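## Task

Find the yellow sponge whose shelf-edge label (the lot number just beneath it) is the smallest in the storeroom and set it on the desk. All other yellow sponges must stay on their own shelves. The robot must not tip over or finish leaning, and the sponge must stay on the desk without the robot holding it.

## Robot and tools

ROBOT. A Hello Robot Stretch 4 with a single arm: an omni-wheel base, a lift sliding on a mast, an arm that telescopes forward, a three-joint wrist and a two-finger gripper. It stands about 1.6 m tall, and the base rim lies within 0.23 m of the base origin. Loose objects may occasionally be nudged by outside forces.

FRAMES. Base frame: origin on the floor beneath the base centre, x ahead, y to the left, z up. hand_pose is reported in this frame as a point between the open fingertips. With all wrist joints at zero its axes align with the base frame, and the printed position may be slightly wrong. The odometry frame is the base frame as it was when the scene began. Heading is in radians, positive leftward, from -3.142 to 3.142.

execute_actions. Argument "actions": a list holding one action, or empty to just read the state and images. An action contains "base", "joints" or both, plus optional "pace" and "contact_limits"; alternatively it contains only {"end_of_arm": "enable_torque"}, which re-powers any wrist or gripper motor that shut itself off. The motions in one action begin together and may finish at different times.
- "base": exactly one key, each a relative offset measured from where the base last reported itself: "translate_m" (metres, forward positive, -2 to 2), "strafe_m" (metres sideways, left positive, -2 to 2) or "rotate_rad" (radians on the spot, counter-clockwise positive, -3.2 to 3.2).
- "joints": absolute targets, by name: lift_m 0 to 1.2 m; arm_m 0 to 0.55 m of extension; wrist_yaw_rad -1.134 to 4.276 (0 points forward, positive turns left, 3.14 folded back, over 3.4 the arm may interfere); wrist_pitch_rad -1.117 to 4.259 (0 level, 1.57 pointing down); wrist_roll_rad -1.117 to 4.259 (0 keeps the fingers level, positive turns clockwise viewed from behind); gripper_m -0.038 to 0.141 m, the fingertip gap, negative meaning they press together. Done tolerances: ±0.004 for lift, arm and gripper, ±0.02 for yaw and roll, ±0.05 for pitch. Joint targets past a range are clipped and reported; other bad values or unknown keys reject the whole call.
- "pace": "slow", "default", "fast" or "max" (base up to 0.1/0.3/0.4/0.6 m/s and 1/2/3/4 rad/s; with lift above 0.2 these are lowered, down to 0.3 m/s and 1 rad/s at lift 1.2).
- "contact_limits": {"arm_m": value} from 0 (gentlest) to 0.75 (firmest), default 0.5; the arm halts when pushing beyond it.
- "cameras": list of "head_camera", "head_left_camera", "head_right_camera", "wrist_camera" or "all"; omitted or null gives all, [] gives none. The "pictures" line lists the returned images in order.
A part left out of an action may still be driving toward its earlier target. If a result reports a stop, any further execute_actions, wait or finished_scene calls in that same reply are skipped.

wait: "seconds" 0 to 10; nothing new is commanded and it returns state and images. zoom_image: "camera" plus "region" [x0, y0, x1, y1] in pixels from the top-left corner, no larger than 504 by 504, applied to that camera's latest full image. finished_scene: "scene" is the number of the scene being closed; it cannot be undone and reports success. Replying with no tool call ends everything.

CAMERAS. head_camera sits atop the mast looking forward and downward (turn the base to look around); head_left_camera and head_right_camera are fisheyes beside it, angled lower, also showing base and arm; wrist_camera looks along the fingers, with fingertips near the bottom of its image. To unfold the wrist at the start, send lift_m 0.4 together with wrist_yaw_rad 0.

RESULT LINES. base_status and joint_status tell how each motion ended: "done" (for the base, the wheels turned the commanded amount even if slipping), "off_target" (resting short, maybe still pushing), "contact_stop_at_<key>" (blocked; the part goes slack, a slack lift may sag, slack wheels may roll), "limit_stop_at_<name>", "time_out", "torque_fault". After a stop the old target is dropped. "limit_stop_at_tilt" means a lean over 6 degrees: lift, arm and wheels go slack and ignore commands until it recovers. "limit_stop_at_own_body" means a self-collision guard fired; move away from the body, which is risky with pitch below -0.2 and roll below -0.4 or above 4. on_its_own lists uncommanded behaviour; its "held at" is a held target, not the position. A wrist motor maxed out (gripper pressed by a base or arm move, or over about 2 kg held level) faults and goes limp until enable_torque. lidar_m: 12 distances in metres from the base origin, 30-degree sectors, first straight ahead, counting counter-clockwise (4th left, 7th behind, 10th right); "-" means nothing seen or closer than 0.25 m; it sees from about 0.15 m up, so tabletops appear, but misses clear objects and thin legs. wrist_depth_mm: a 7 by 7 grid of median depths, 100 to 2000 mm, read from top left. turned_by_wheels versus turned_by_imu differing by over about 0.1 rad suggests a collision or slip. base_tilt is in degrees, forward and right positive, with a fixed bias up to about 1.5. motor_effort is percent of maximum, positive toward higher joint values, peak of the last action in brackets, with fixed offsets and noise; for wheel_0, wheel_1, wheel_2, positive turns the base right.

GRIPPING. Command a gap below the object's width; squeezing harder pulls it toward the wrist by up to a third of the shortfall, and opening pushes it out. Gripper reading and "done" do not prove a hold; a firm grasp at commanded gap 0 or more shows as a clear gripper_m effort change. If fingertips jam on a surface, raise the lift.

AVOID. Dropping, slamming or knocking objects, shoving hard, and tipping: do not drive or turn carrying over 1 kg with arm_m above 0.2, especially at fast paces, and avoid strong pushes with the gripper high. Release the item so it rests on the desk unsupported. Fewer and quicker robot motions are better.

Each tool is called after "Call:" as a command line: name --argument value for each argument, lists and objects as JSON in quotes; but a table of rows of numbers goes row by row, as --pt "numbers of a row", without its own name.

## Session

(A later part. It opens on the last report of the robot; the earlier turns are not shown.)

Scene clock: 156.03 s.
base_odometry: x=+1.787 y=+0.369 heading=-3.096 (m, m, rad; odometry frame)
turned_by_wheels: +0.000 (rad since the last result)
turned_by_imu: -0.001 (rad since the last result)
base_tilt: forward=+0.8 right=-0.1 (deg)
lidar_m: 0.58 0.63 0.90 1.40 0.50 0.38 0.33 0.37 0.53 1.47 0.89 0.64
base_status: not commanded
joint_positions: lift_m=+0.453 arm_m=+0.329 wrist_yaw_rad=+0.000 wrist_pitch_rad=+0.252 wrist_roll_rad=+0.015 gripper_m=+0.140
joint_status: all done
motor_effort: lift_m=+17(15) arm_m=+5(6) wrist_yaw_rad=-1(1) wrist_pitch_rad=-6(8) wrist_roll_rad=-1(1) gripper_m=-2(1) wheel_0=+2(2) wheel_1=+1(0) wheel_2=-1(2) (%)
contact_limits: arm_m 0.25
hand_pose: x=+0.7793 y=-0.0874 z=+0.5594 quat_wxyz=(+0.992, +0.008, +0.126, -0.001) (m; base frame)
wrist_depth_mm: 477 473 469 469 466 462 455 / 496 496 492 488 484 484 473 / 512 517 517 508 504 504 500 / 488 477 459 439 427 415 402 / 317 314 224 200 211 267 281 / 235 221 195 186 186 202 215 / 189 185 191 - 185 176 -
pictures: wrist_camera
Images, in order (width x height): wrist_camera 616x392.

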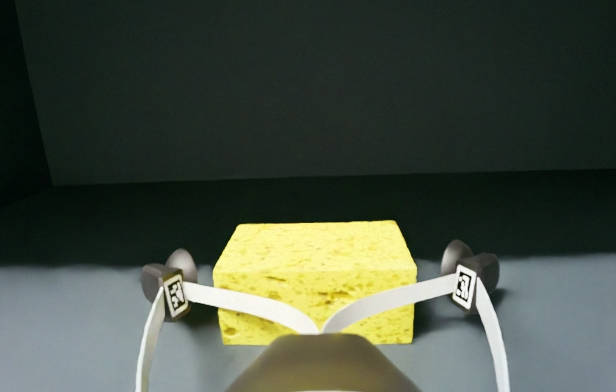

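Call:
execute_actions --actions '[]'

Scene clock: 163.17 s.
base_odometry: x=+1.787 y=+0.369 heading=-3.096 (m, m, rad; odometry frame)
turned_by_wheels: +0.000 (rad since the last result)
turned_by_imu: -0.001 (rad since the last result)
base_tilt: forward=+0.7 right=-0.2 (deg)
lidar_m: 0.59 0.64 0.88 1.42 0.53 0.37 0.31 0.37 0.53 1.46 0.90 0.62
base_status: not commanded
joint_positions: lift_m=+0.453 arm_m=+0.329 wrist_yaw_rad=+0.000 wrist_pitch_rad=+0.252 wrist_roll_rad=+0.015 gripper_m=+0.140
joint_status: all done
motor_effort: lift_m=+17(15) arm_m=+5(6) wrist_yaw_rad=-1(1) wrist_pitch_rad=-5(8) wrist_roll_rad=-2(1) gripper_m=-2(1) wheel_0=+2(2) wheel_1=+1(0) wheel_2=-2(2) (%)
contact_limits: arm_m 0.25
hand_pose: x=+0.7793 y=-0.0874 z=+0.5594 quat_wxyz=(+0.992, +0.008, +0.126, -0.001) (m; base frame)
wrist_depth_mm: 480 473 469 469 462 459 455 / 496 496 492 484 480 480 477 / 517 517 517 508 500 504 496 / 488 473 455 439 430 415 404 / 319 314 224 201 211 268 281 / 235 222 193 186 186 201 213 / 189 185 191 - 186 176 -
pictures: head_camera, head_left_camera, head_right_camera, wrist_camera
Images, in order (width x height): head_camera 420x560, head_left_camera 420x672, head_right_camera 420x672, wrist_camera 616x392.

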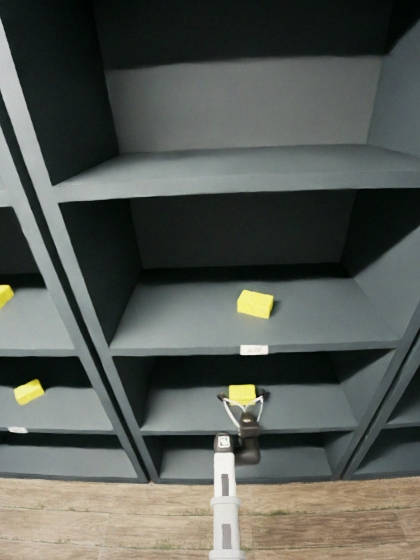

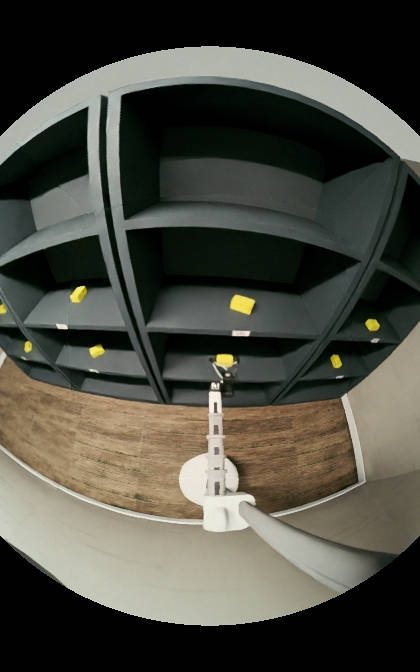

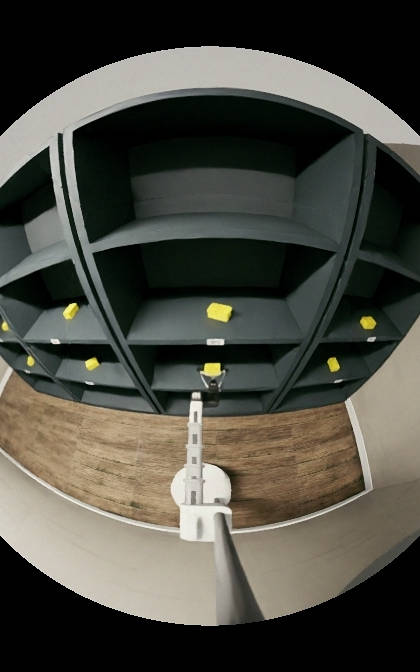

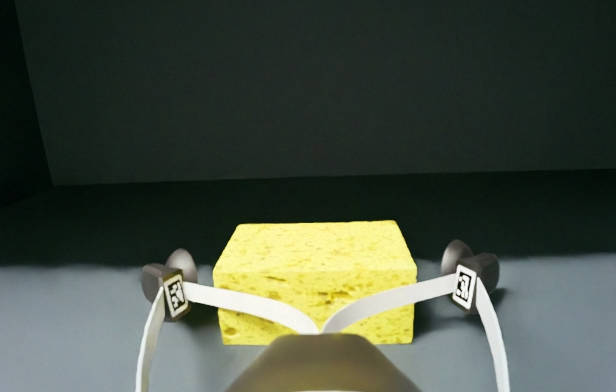

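Call:
execute_actions --actions '[{"joints": {"gripper_m": 0.05}}]' --cameras '["wrist_camera", "head_camera"]'

Scene clock: 167.13 s.
base_odometry: x=+1.787 y=+0.369 heading=-3.096 (m, m, rad; odometry frame)
turned_by_wheels: +0.000 (rad since the last result)
turned_by_imu: -0.001 (rad since the last result)
base_tilt: forward=+0.8 right=-0.2 (deg)
lidar_m: 0.60 0.63 0.91 1.42 0.46 0.36 0.34 0.35 0.53 1.46 0.88 0.64
base_status: not commanded
joint_positions: lift_m=+0.453 arm_m=+0.329 wrist_yaw_rad=+0.000 wrist_pitch_rad=+0.252 wrist_roll_rad=+0.015 gripper_m=+0.050
joint_status: all done
motor_effort: lift_m=+17(17) arm_m=+5(6) wrist_yaw_rad=-1(1) wrist_pitch_rad=-5(7) wrist_roll_rad=-2(1) gripper_m=-21(23) wheel_0=+2(2) wheel_1=+0(1) wheel_2=-1(2) (%)
hand_pose: x=+0.7793 y=-0.0874 z=+0.5594 quat_wxyz=(+0.992, +0.008, +0.126, -0.001) (m; base frame)
wrist_depth_mm: 477 477 469 469 466 462 459 / 492 496 488 488 480 480 477 / 521 512 517 508 500 500 496 / 488 473 452 442 427 415 404 / 319 312 224 193 193 287 279 / 235 222 183 183 180 182 213 / 189 184 191 - 180 176 -
pictures: head_camera, wrist_camera
Images, in order (width x height): head_camera 420x560, wrist_camera 616x392.

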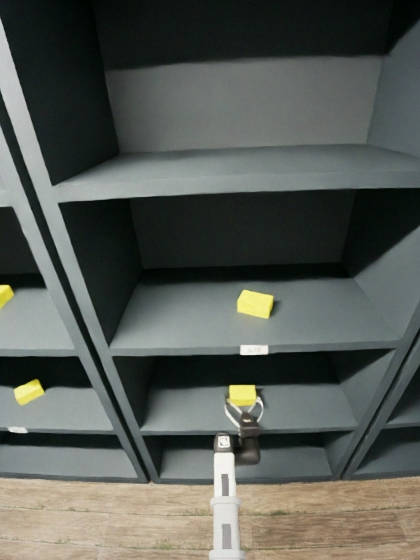

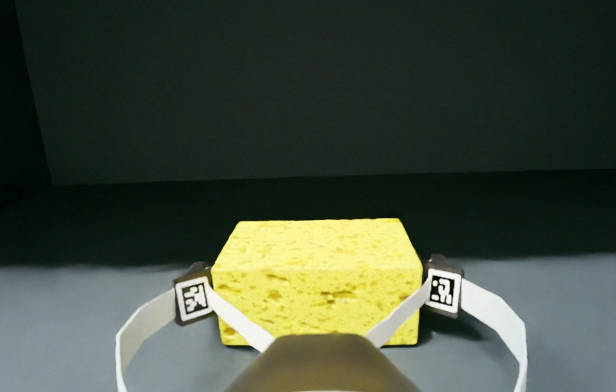

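Call:
execute_actions --actions '[{"base": {"strafe_m": 0.28}, "joints": {"lift_m": 0.487, "arm_m": 0.0}, "pace": "fast"}]' --cameras '["wrist_camera", "head_camera", "head_left_camera"]'

Scene clock: 176.80 s.
base_odometry: x=+1.800 y=+0.089 heading=-3.096 (m, m, rad; odometry frame)
turned_by_wheels: +0.000 (rad since the last result)
turned_by_imu: -0.001 (rad since the last result)
base_tilt: forward=+0.8 right=-0.2 (deg)
lidar_m: 0.61 0.64 0.89 1.40 0.49 0.35 0.33 0.36 0.53 1.50 0.88 0.64
base_status: done
joint_positions: lift_m=+0.487 arm_m=+0.002 wrist_yaw_rad=+0.000 wrist_pitch_rad=+0.253 wrist_roll_rad=+0.015 gripper_m=+0.050
joint_status: all done
motor_effort: lift_m=+21(25) arm_m=-6(6) wrist_yaw_rad=-1(0) wrist_pitch_rad=-8(7) wrist_roll_rad=-2(1) gripper_m=-23(24) wheel_0=+0(9) wheel_1=-1(12) wheel_2=-1(2) (%)
hand_pose: x=+0.4522 y=-0.0874 z=+0.5930 quat_wxyz=(+0.992, +0.008, +0.126, -0.001) (m; base frame)
wrist_depth_mm: 778 359 492 768 759 741 741 / 798 375 492 798 788 788 778 / 854 402 484 831 831 798 798 / 609 436 477 554 539 521 512 / 439 439 224 193 194 415 413 / 976 976 184 182 181 181 931 / 866 820 484 - 831 809 820
pictures: head_camera, head_left_camera, wrist_camera
Images, in order (width x height): head_camera 420x560, head_left_camera 420x672, wrist_camera 616x392.

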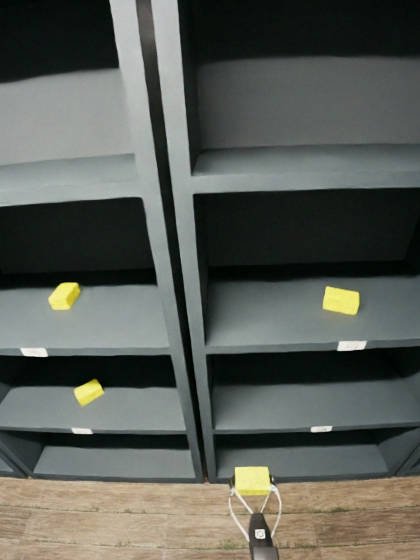

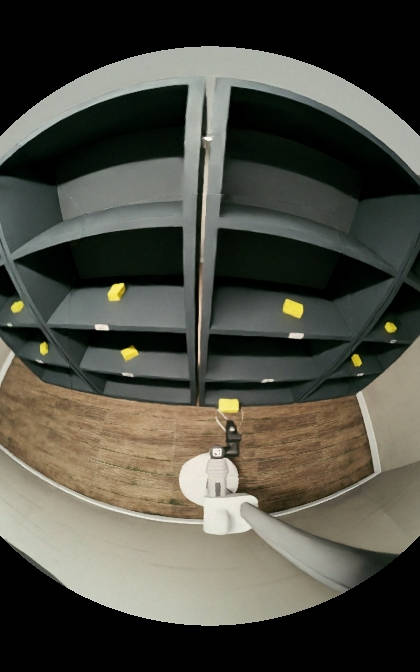

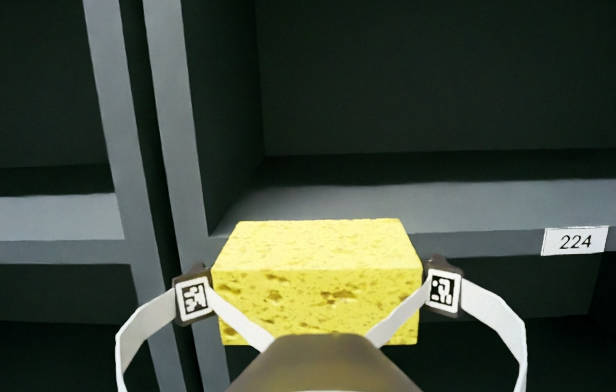

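Call:
zoom_image --camera "head_camera" --region '[0, 330, 140, 450]'

Call:
execute_actions --actions '[{"base": {"strafe_m": 0.35}, "joints": {"lift_m": 0.2}, "pace": "max"}]' --cameras '["wrist_camera", "head_camera", "head_left_camera"]'

Region (0, 330, 140, 450) of head_camera's 420x560 image, scaled by 3.600, with more detail than that image has; it fills the top 432 rows of this view, and the rest is white.

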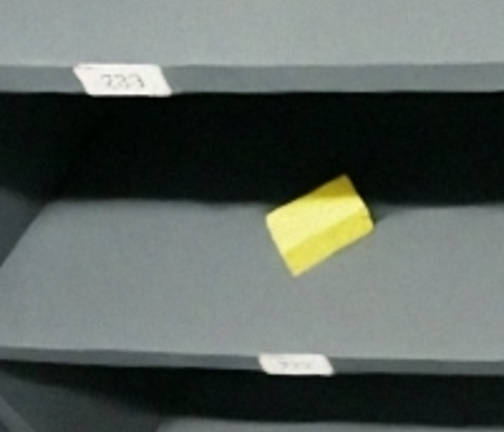

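Scene clock: 184.33 s.
base_odometry: x=+1.816 y=-0.261 heading=-3.096 (m, m, rad; odometry frame)
turned_by_wheels: +0.000 (rad since the last result)
turned_by_imu: +0.000 (rad since the last result)
base_tilt: forward=+0.7 right=-0.2 (deg)
lidar_m: 0.60 0.65 0.91 1.38 0.51 0.39 0.31 0.36 0.54 1.51 0.85 0.65
base_status: done
joint_positions: lift_m=+0.200 arm_m=+0.002 wrist_yaw_rad=+0.000 wrist_pitch_rad=+0.253 wrist_roll_rad=+0.015 gripper_m=+0.050
joint_status: all done
motor_effort: lift_m=+18(16) arm_m=-6(6) wrist_yaw_rad=-1(1) wrist_pitch_rad=-5(9) wrist_roll_rad=-2(1) gripper_m=-25(23) wheel_0=+2(11) wheel_1=+0(14) wheel_2=-1(0) (%)
hand_pose: x=+0.4522 y=-0.0874 z=+0.3062 quat_wxyz=(+0.992, +0.008, +0.126, -0.001) (m; base frame)
wrist_depth_mm: 512 580 668 668 554 353 699 / 820 809 809 798 580 368 778 / 842 842 842 842 597 384 820 / 878 904 878 866 615 404 866 / 798 788 223 193 193 418 707 / 585 564 183 183 181 180 535 / 500 488 488 - 469 469 466
pictures: head_camera, head_left_camera, wrist_camera
Images, in order (width x height): head_camera 420x560, head_left_camera 420x672, wrist_camera 616x392.

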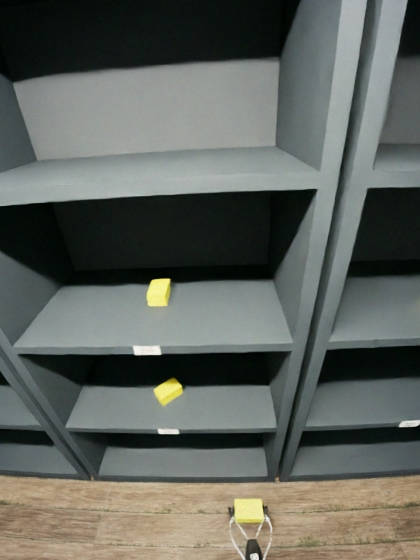

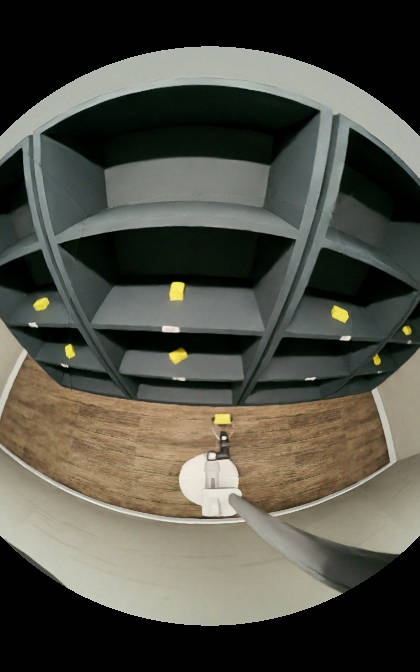

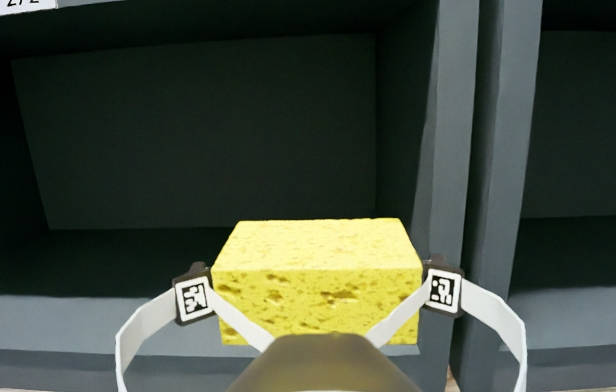

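Call:
zoom_image --camera "head_camera" --region '[120, 335, 180, 365]'

Region (120, 335, 180, 365) of head_camera's 420x560 image, scaled by 8.400, with more detail than that image has.

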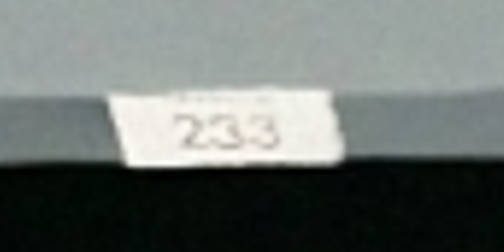

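Call:
execute_actions --actions '[{"base": {"strafe_m": 2.0}, "pace": "max"}]'

Scene clock: 193.40 s.
base_odometry: x=+1.908 y=-2.259 heading=-3.096 (m, m, rad; odometry frame)
turned_by_wheels: +0.000 (rad since the last result)
turned_by_imu: +0.007 (rad since the last result)
base_tilt: forward=+0.7 right=-0.2 (deg)
lidar_m: 2.27 0.88 0.62 0.58 0.44 0.32 0.30 0.32 0.48 1.42 0.93 0.76
base_status: done
joint_positions: lift_m=+0.200 arm_m=+0.002 wrist_yaw_rad=+0.000 wrist_pitch_rad=+0.252 wrist_roll_rad=+0.015 gripper_m=+0.050
joint_status: not commanded
motor_effort: lift_m=+20(19) arm_m=-5(5) wrist_yaw_rad=+0(1) wrist_pitch_rad=-6(8) wrist_roll_rad=-2(2) gripper_m=-21(24) wheel_0=+1(12) wheel_1=+0(15) wheel_2=-1(1) (%)
hand_pose: x=+0.4522 y=-0.0874 z=+0.3062 quat_wxyz=(+0.992, +0.008, +0.126, -0.001) (m; base frame)
wrist_depth_mm: 960 1366 - - - 661 455 / 960 1336 - - - 676 462 / 960 1308 - - - 683 469 / 960 1255 1366 1366 1308 707 473 / 891 976 224 193 194 654 477 / 723 683 183 183 181 181 488 / 585 569 569 - 544 539 492
pictures: head_camera, head_left_camera, head_right_camera, wrist_camera
Images, in order (width x height): head_camera 420x560, head_left_camera 420x672, head_right_camera 420x672, wrist_camera 616x392.

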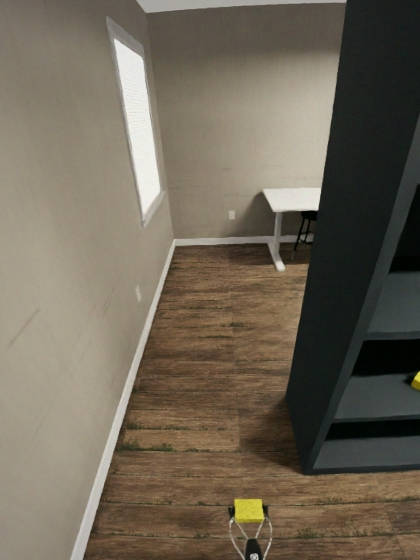

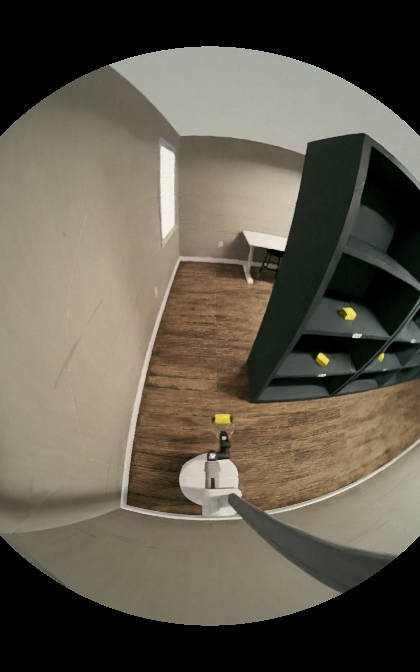

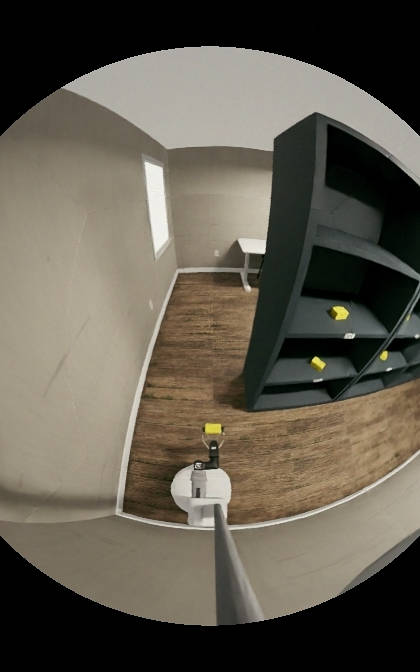

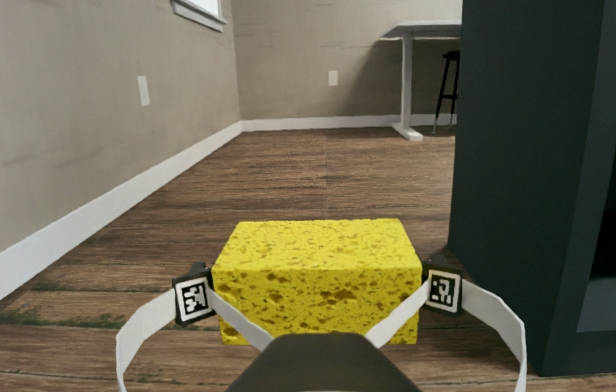

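Call:
execute_actions --actions '[{"base": {"translate_m": 2.0}, "joints": {"lift_m": 0.72, "arm_m": 0.3}, "pace": "max"}]'

Scene clock: 217.40 s.
base_odometry: x=-0.090 y=-2.351 heading=-3.096 (m, m, rad; odometry frame)
turned_by_wheels: +0.000 (rad since the last result)
turned_by_imu: +0.005 (rad since the last result)
base_tilt: forward=+0.8 right=-0.1 (deg)
lidar_m: 1.40 0.75 0.57 0.56 0.60 0.84 2.30 0.96 1.23 3.68 0.91 0.81
base_status: done
joint_positions: lift_m=+0.720 arm_m=+0.299 wrist_yaw_rad=+0.000 wrist_pitch_rad=+0.252 wrist_roll_rad=+0.015 gripper_m=+0.050
joint_status: all done
motor_effort: lift_m=+21(28) arm_m=+5(4) wrist_yaw_rad=-1(0) wrist_pitch_rad=-5(7) wrist_roll_rad=-1(2) gripper_m=-20(22) wheel_0=+0(8) wheel_1=-2(6) wheel_2=+0(14) (%)
hand_pose: x=+0.7494 y=-0.0874 z=+0.8261 quat_wxyz=(+0.992, +0.008, +0.126, -0.001) (m; base frame)
wrist_depth_mm: 831 820 809 809 798 788 768 / 842 854 831 842 831 820 798 / 878 891 904 891 866 854 854 / 878 931 946 904 878 904 891 / 878 976 224 193 193 931 931 / 866 1008 183 182 181 181 960 / 854 1060 1060 - 1042 1025 1025
pictures: head_camera, head_left_camera, head_right_camera, wrist_camera
Images, in order (width x height): head_camera 420x560, head_left_camera 420x672, head_right_camera 420x672, wrist_camera 616x392.

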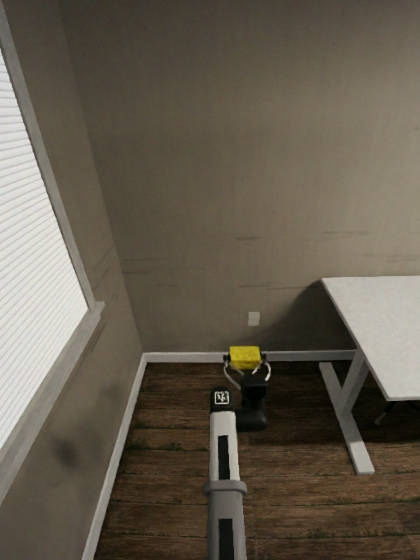

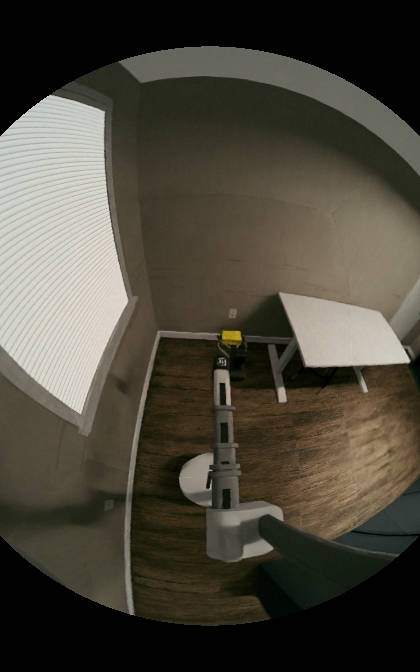

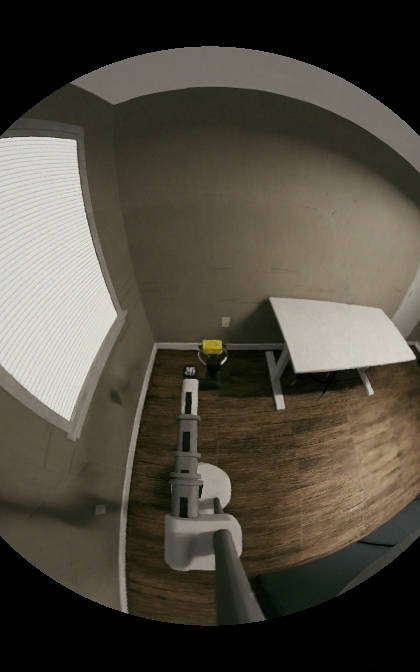

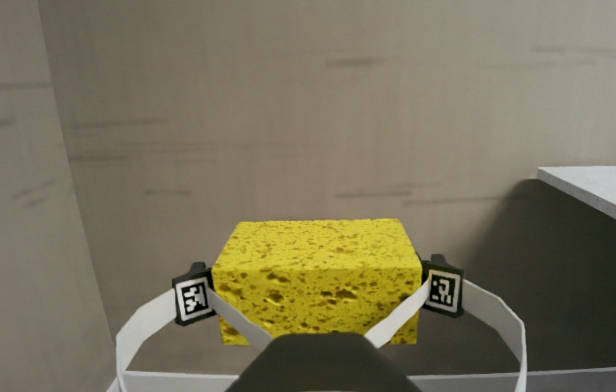

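Call:
execute_actions --actions '[{"base": {"strafe_m": -0.68}, "joints": {"lift_m": 0.705, "arm_m": 0.42}, "pace": "max"}]' --cameras '["wrist_camera", "head_camera", "head_right_camera"]'

Scene clock: 236.10 s.
base_odometry: x=-0.121 y=-1.672 heading=-3.096 (m, m, rad; odometry frame)
turned_by_wheels: +0.000 (rad since the last result)
turned_by_imu: -0.003 (rad since the last result)
base_tilt: forward=+0.7 right=-0.2 (deg)
lidar_m: 0.58 1.47 1.22 1.23 1.33 0.90 0.84 0.90 1.30 2.99 0.81 0.61
base_status: done
joint_positions: lift_m=+0.705 arm_m=+0.419 wrist_yaw_rad=+0.000 wrist_pitch_rad=+0.252 wrist_roll_rad=+0.015 gripper_m=+0.050
joint_status: all done
motor_effort: lift_m=+18(21) arm_m=+5(7) wrist_yaw_rad=-2(2) wrist_pitch_rad=-9(8) wrist_roll_rad=-1(2) gripper_m=-21(21) wheel_0=+0(11) wheel_1=+0(10) wheel_2=+1(1) (%)
hand_pose: x=+0.8693 y=-0.0874 z=+0.8113 quat_wxyz=(+0.992, +0.008, +0.126, -0.001) (m; base frame)
wrist_depth_mm: 699 699 691 676 668 661 654 / 723 723 723 699 699 683 676 / 768 759 750 750 723 723 715 / 798 788 750 647 640 615 591 / 854 831 224 193 193 424 413 / 904 387 183 183 181 181 315 / 931 274 274 - 265 262 260
pictures: head_camera, head_right_camera, wrist_camera
Images, in order (width x height): head_camera 420x560, head_right_camera 420x672, wrist_camera 616x392.

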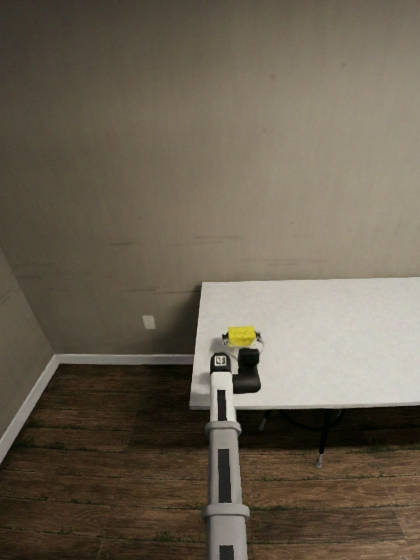

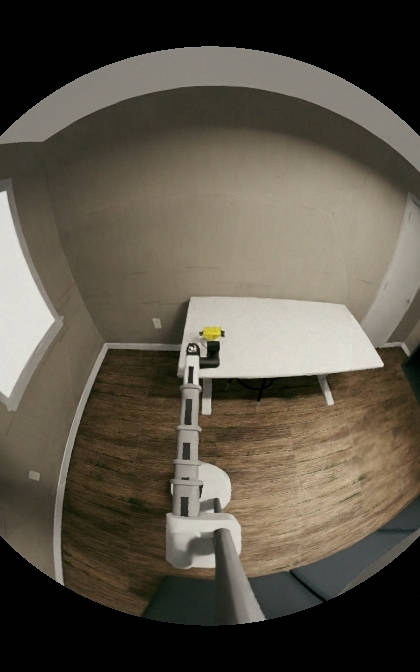

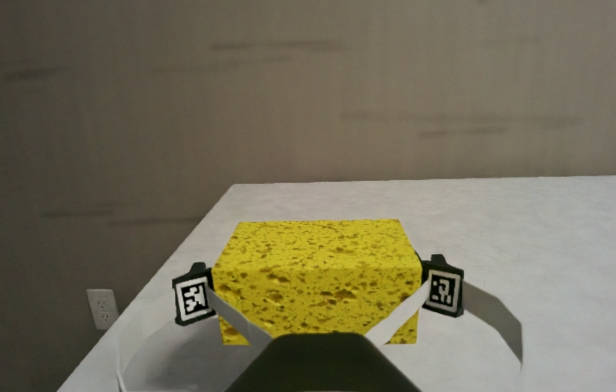

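Call:
execute_actions --actions '[{"joints": {"lift_m": 0.648}, "pace": "fast"}]' --cameras '["wrist_camera"]'

Scene clock: 242.97 s.
base_odometry: x=-0.121 y=-1.672 heading=-3.096 (m, m, rad; odometry frame)
turned_by_wheels: +0.000 (rad since the last result)
turned_by_imu: -0.001 (rad since the last result)
base_tilt: forward=+0.8 right=-0.2 (deg)
lidar_m: 0.60 1.46 1.23 1.20 1.34 0.92 0.85 0.91 1.28 2.98 0.87 0.61
base_status: not commanded
joint_positions: lift_m=+0.648 arm_m=+0.419 wrist_yaw_rad=+0.000 wrist_pitch_rad=+0.252 wrist_roll_rad=+0.015 gripper_m=+0.050
joint_status: all done
motor_effort: lift_m=+17(21) arm_m=+5(5) wrist_yaw_rad=-1(2) wrist_pitch_rad=-6(7) wrist_roll_rad=-1(2) gripper_m=-21(21) wheel_0=+0(0) wheel_1=+0(0) wheel_2=+1(1) (%)
hand_pose: x=+0.8693 y=-0.0874 z=+0.7544 quat_wxyz=(+0.992, +0.008, +0.126, -0.001) (m; base frame)
wrist_depth_mm: 699 691 691 676 676 668 654 / 732 723 715 699 699 691 676 / 768 750 741 723 723 699 699 / 820 788 480 466 449 442 427 / 842 332 223 194 194 304 298 / 263 235 183 182 181 181 226 / 200 196 195 - 189 186 190
pictures: wrist_camera
Images, in order (width x height): wrist_camera 616x392.

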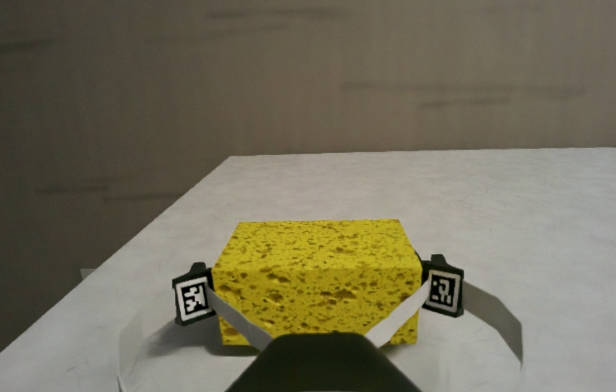

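Call:
execute_actions --actions '[{"joints": {"lift_m": 0.641, "gripper_m": 0.135}, "pace": "fast"}]' --cameras '["wrist_camera", "head_camera"]'

Scene clock: 247.57 s.
base_odometry: x=-0.121 y=-1.672 heading=-3.096 (m, m, rad; odometry frame)
turned_by_wheels: +0.000 (rad since the last result)
turned_by_imu: -0.001 (rad since the last result)
base_tilt: forward=+0.8 right=-0.2 (deg)
lidar_m: 0.60 1.46 1.25 1.21 1.30 0.89 0.83 0.90 1.30 2.96 0.85 0.60
base_status: not commanded
joint_positions: lift_m=+0.641 arm_m=+0.419 wrist_yaw_rad=+0.000 wrist_pitch_rad=+0.252 wrist_roll_rad=+0.015 gripper_m=+0.135
joint_status: all done
motor_effort: lift_m=+17(16) arm_m=+5(5) wrist_yaw_rad=-1(1) wrist_pitch_rad=-5(7) wrist_roll_rad=-2(2) gripper_m=-1(24) wheel_0=+1(0) wheel_1=+0(0) wheel_2=+1(1) (%)
hand_pose: x=+0.8693 y=-0.0874 z=+0.7474 quat_wxyz=(+0.992, +0.008, +0.126, -0.001) (m; base frame)
wrist_depth_mm: 691 691 683 668 676 661 654 / 723 723 707 715 699 691 676 / 768 759 741 723 723 707 699 / 798 798 462 449 430 418 407 / 842 319 237 204 214 286 282 / 236 224 203 195 196 203 216 / 191 187 193 - 187 178 181
pictures: head_camera, wrist_camera
Images, in order (width x height): head_camera 420x560, wrist_camera 616x392.

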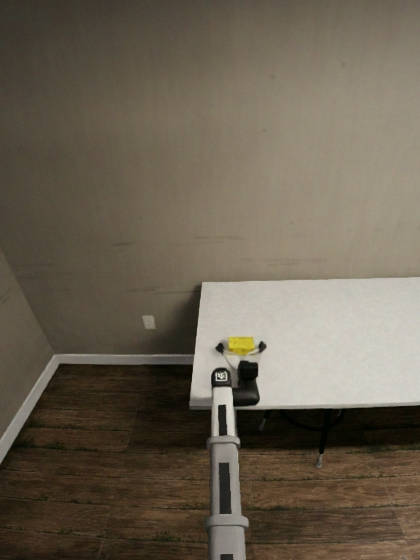

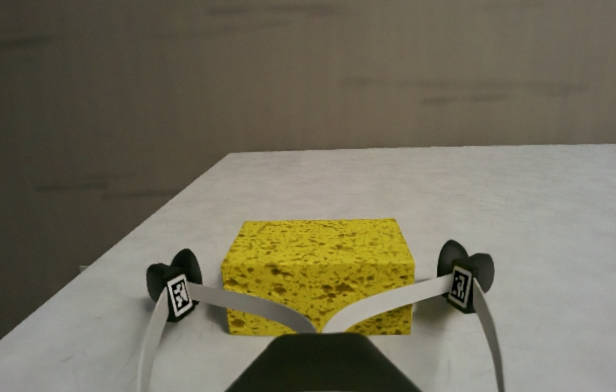

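Released; the sponge rests on the desk. Backing the gripper clear.

Call:
execute_actions --actions '[{"joints": {"lift_m": 0.665, "arm_m": 0.29}, "pace": "max"}]' --cameras '["wrist_camera", "head_camera"]'

Scene clock: 249.90 s.
base_odometry: x=-0.121 y=-1.672 heading=-3.096 (m, m, rad; odometry frame)
turned_by_wheels: +0.000 (rad since the last result)
turned_by_imu: -0.001 (rad since the last result)
base_tilt: forward=+0.7 right=-0.2 (deg)
lidar_m: 0.60 1.46 1.25 1.23 1.30 0.88 0.84 0.91 1.26 2.98 0.84 0.63
base_status: not commanded
joint_positions: lift_m=+0.665 arm_m=+0.291 wrist_yaw_rad=+0.000 wrist_pitch_rad=+0.252 wrist_roll_rad=+0.015 gripper_m=+0.135
joint_status: all done
motor_effort: lift_m=+21(22) arm_m=-6(7) wrist_yaw_rad=+0(2) wrist_pitch_rad=-7(7) wrist_roll_rad=-1(2) gripper_m=+0(1) wheel_0=+1(0) wheel_1=+0(0) wheel_2=+1(1) (%)
hand_pose: x=+0.7412 y=-0.0875 z=+0.7711 quat_wxyz=(+0.992, +0.008, +0.126, -0.001) (m; base frame)
wrist_depth_mm: 809 820 798 788 768 759 759 / 854 842 831 831 820 798 809 / 904 878 866 854 831 820 820 / 946 931 544 373 504 492 480 / 991 960 362 325 329 338 332 / 1042 263 250 268 243 237 253 / 224 220 228 - 220 209 211
pictures: head_camera, wrist_camera
Images, in order (width x height): head_camera 420x560, wrist_camera 616x392.

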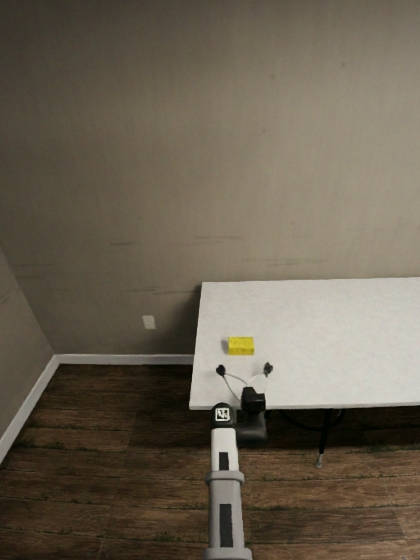

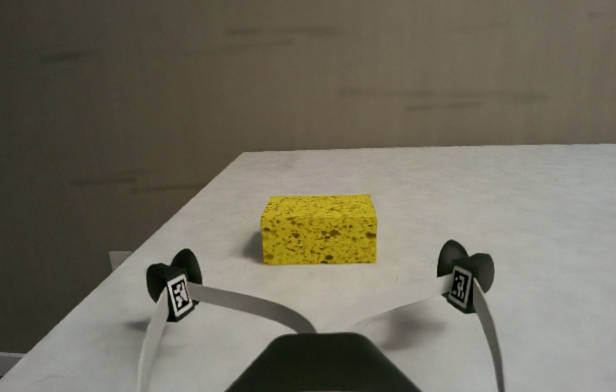

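Call:
finished_scene --scene 2

The scene is finished: the task was done.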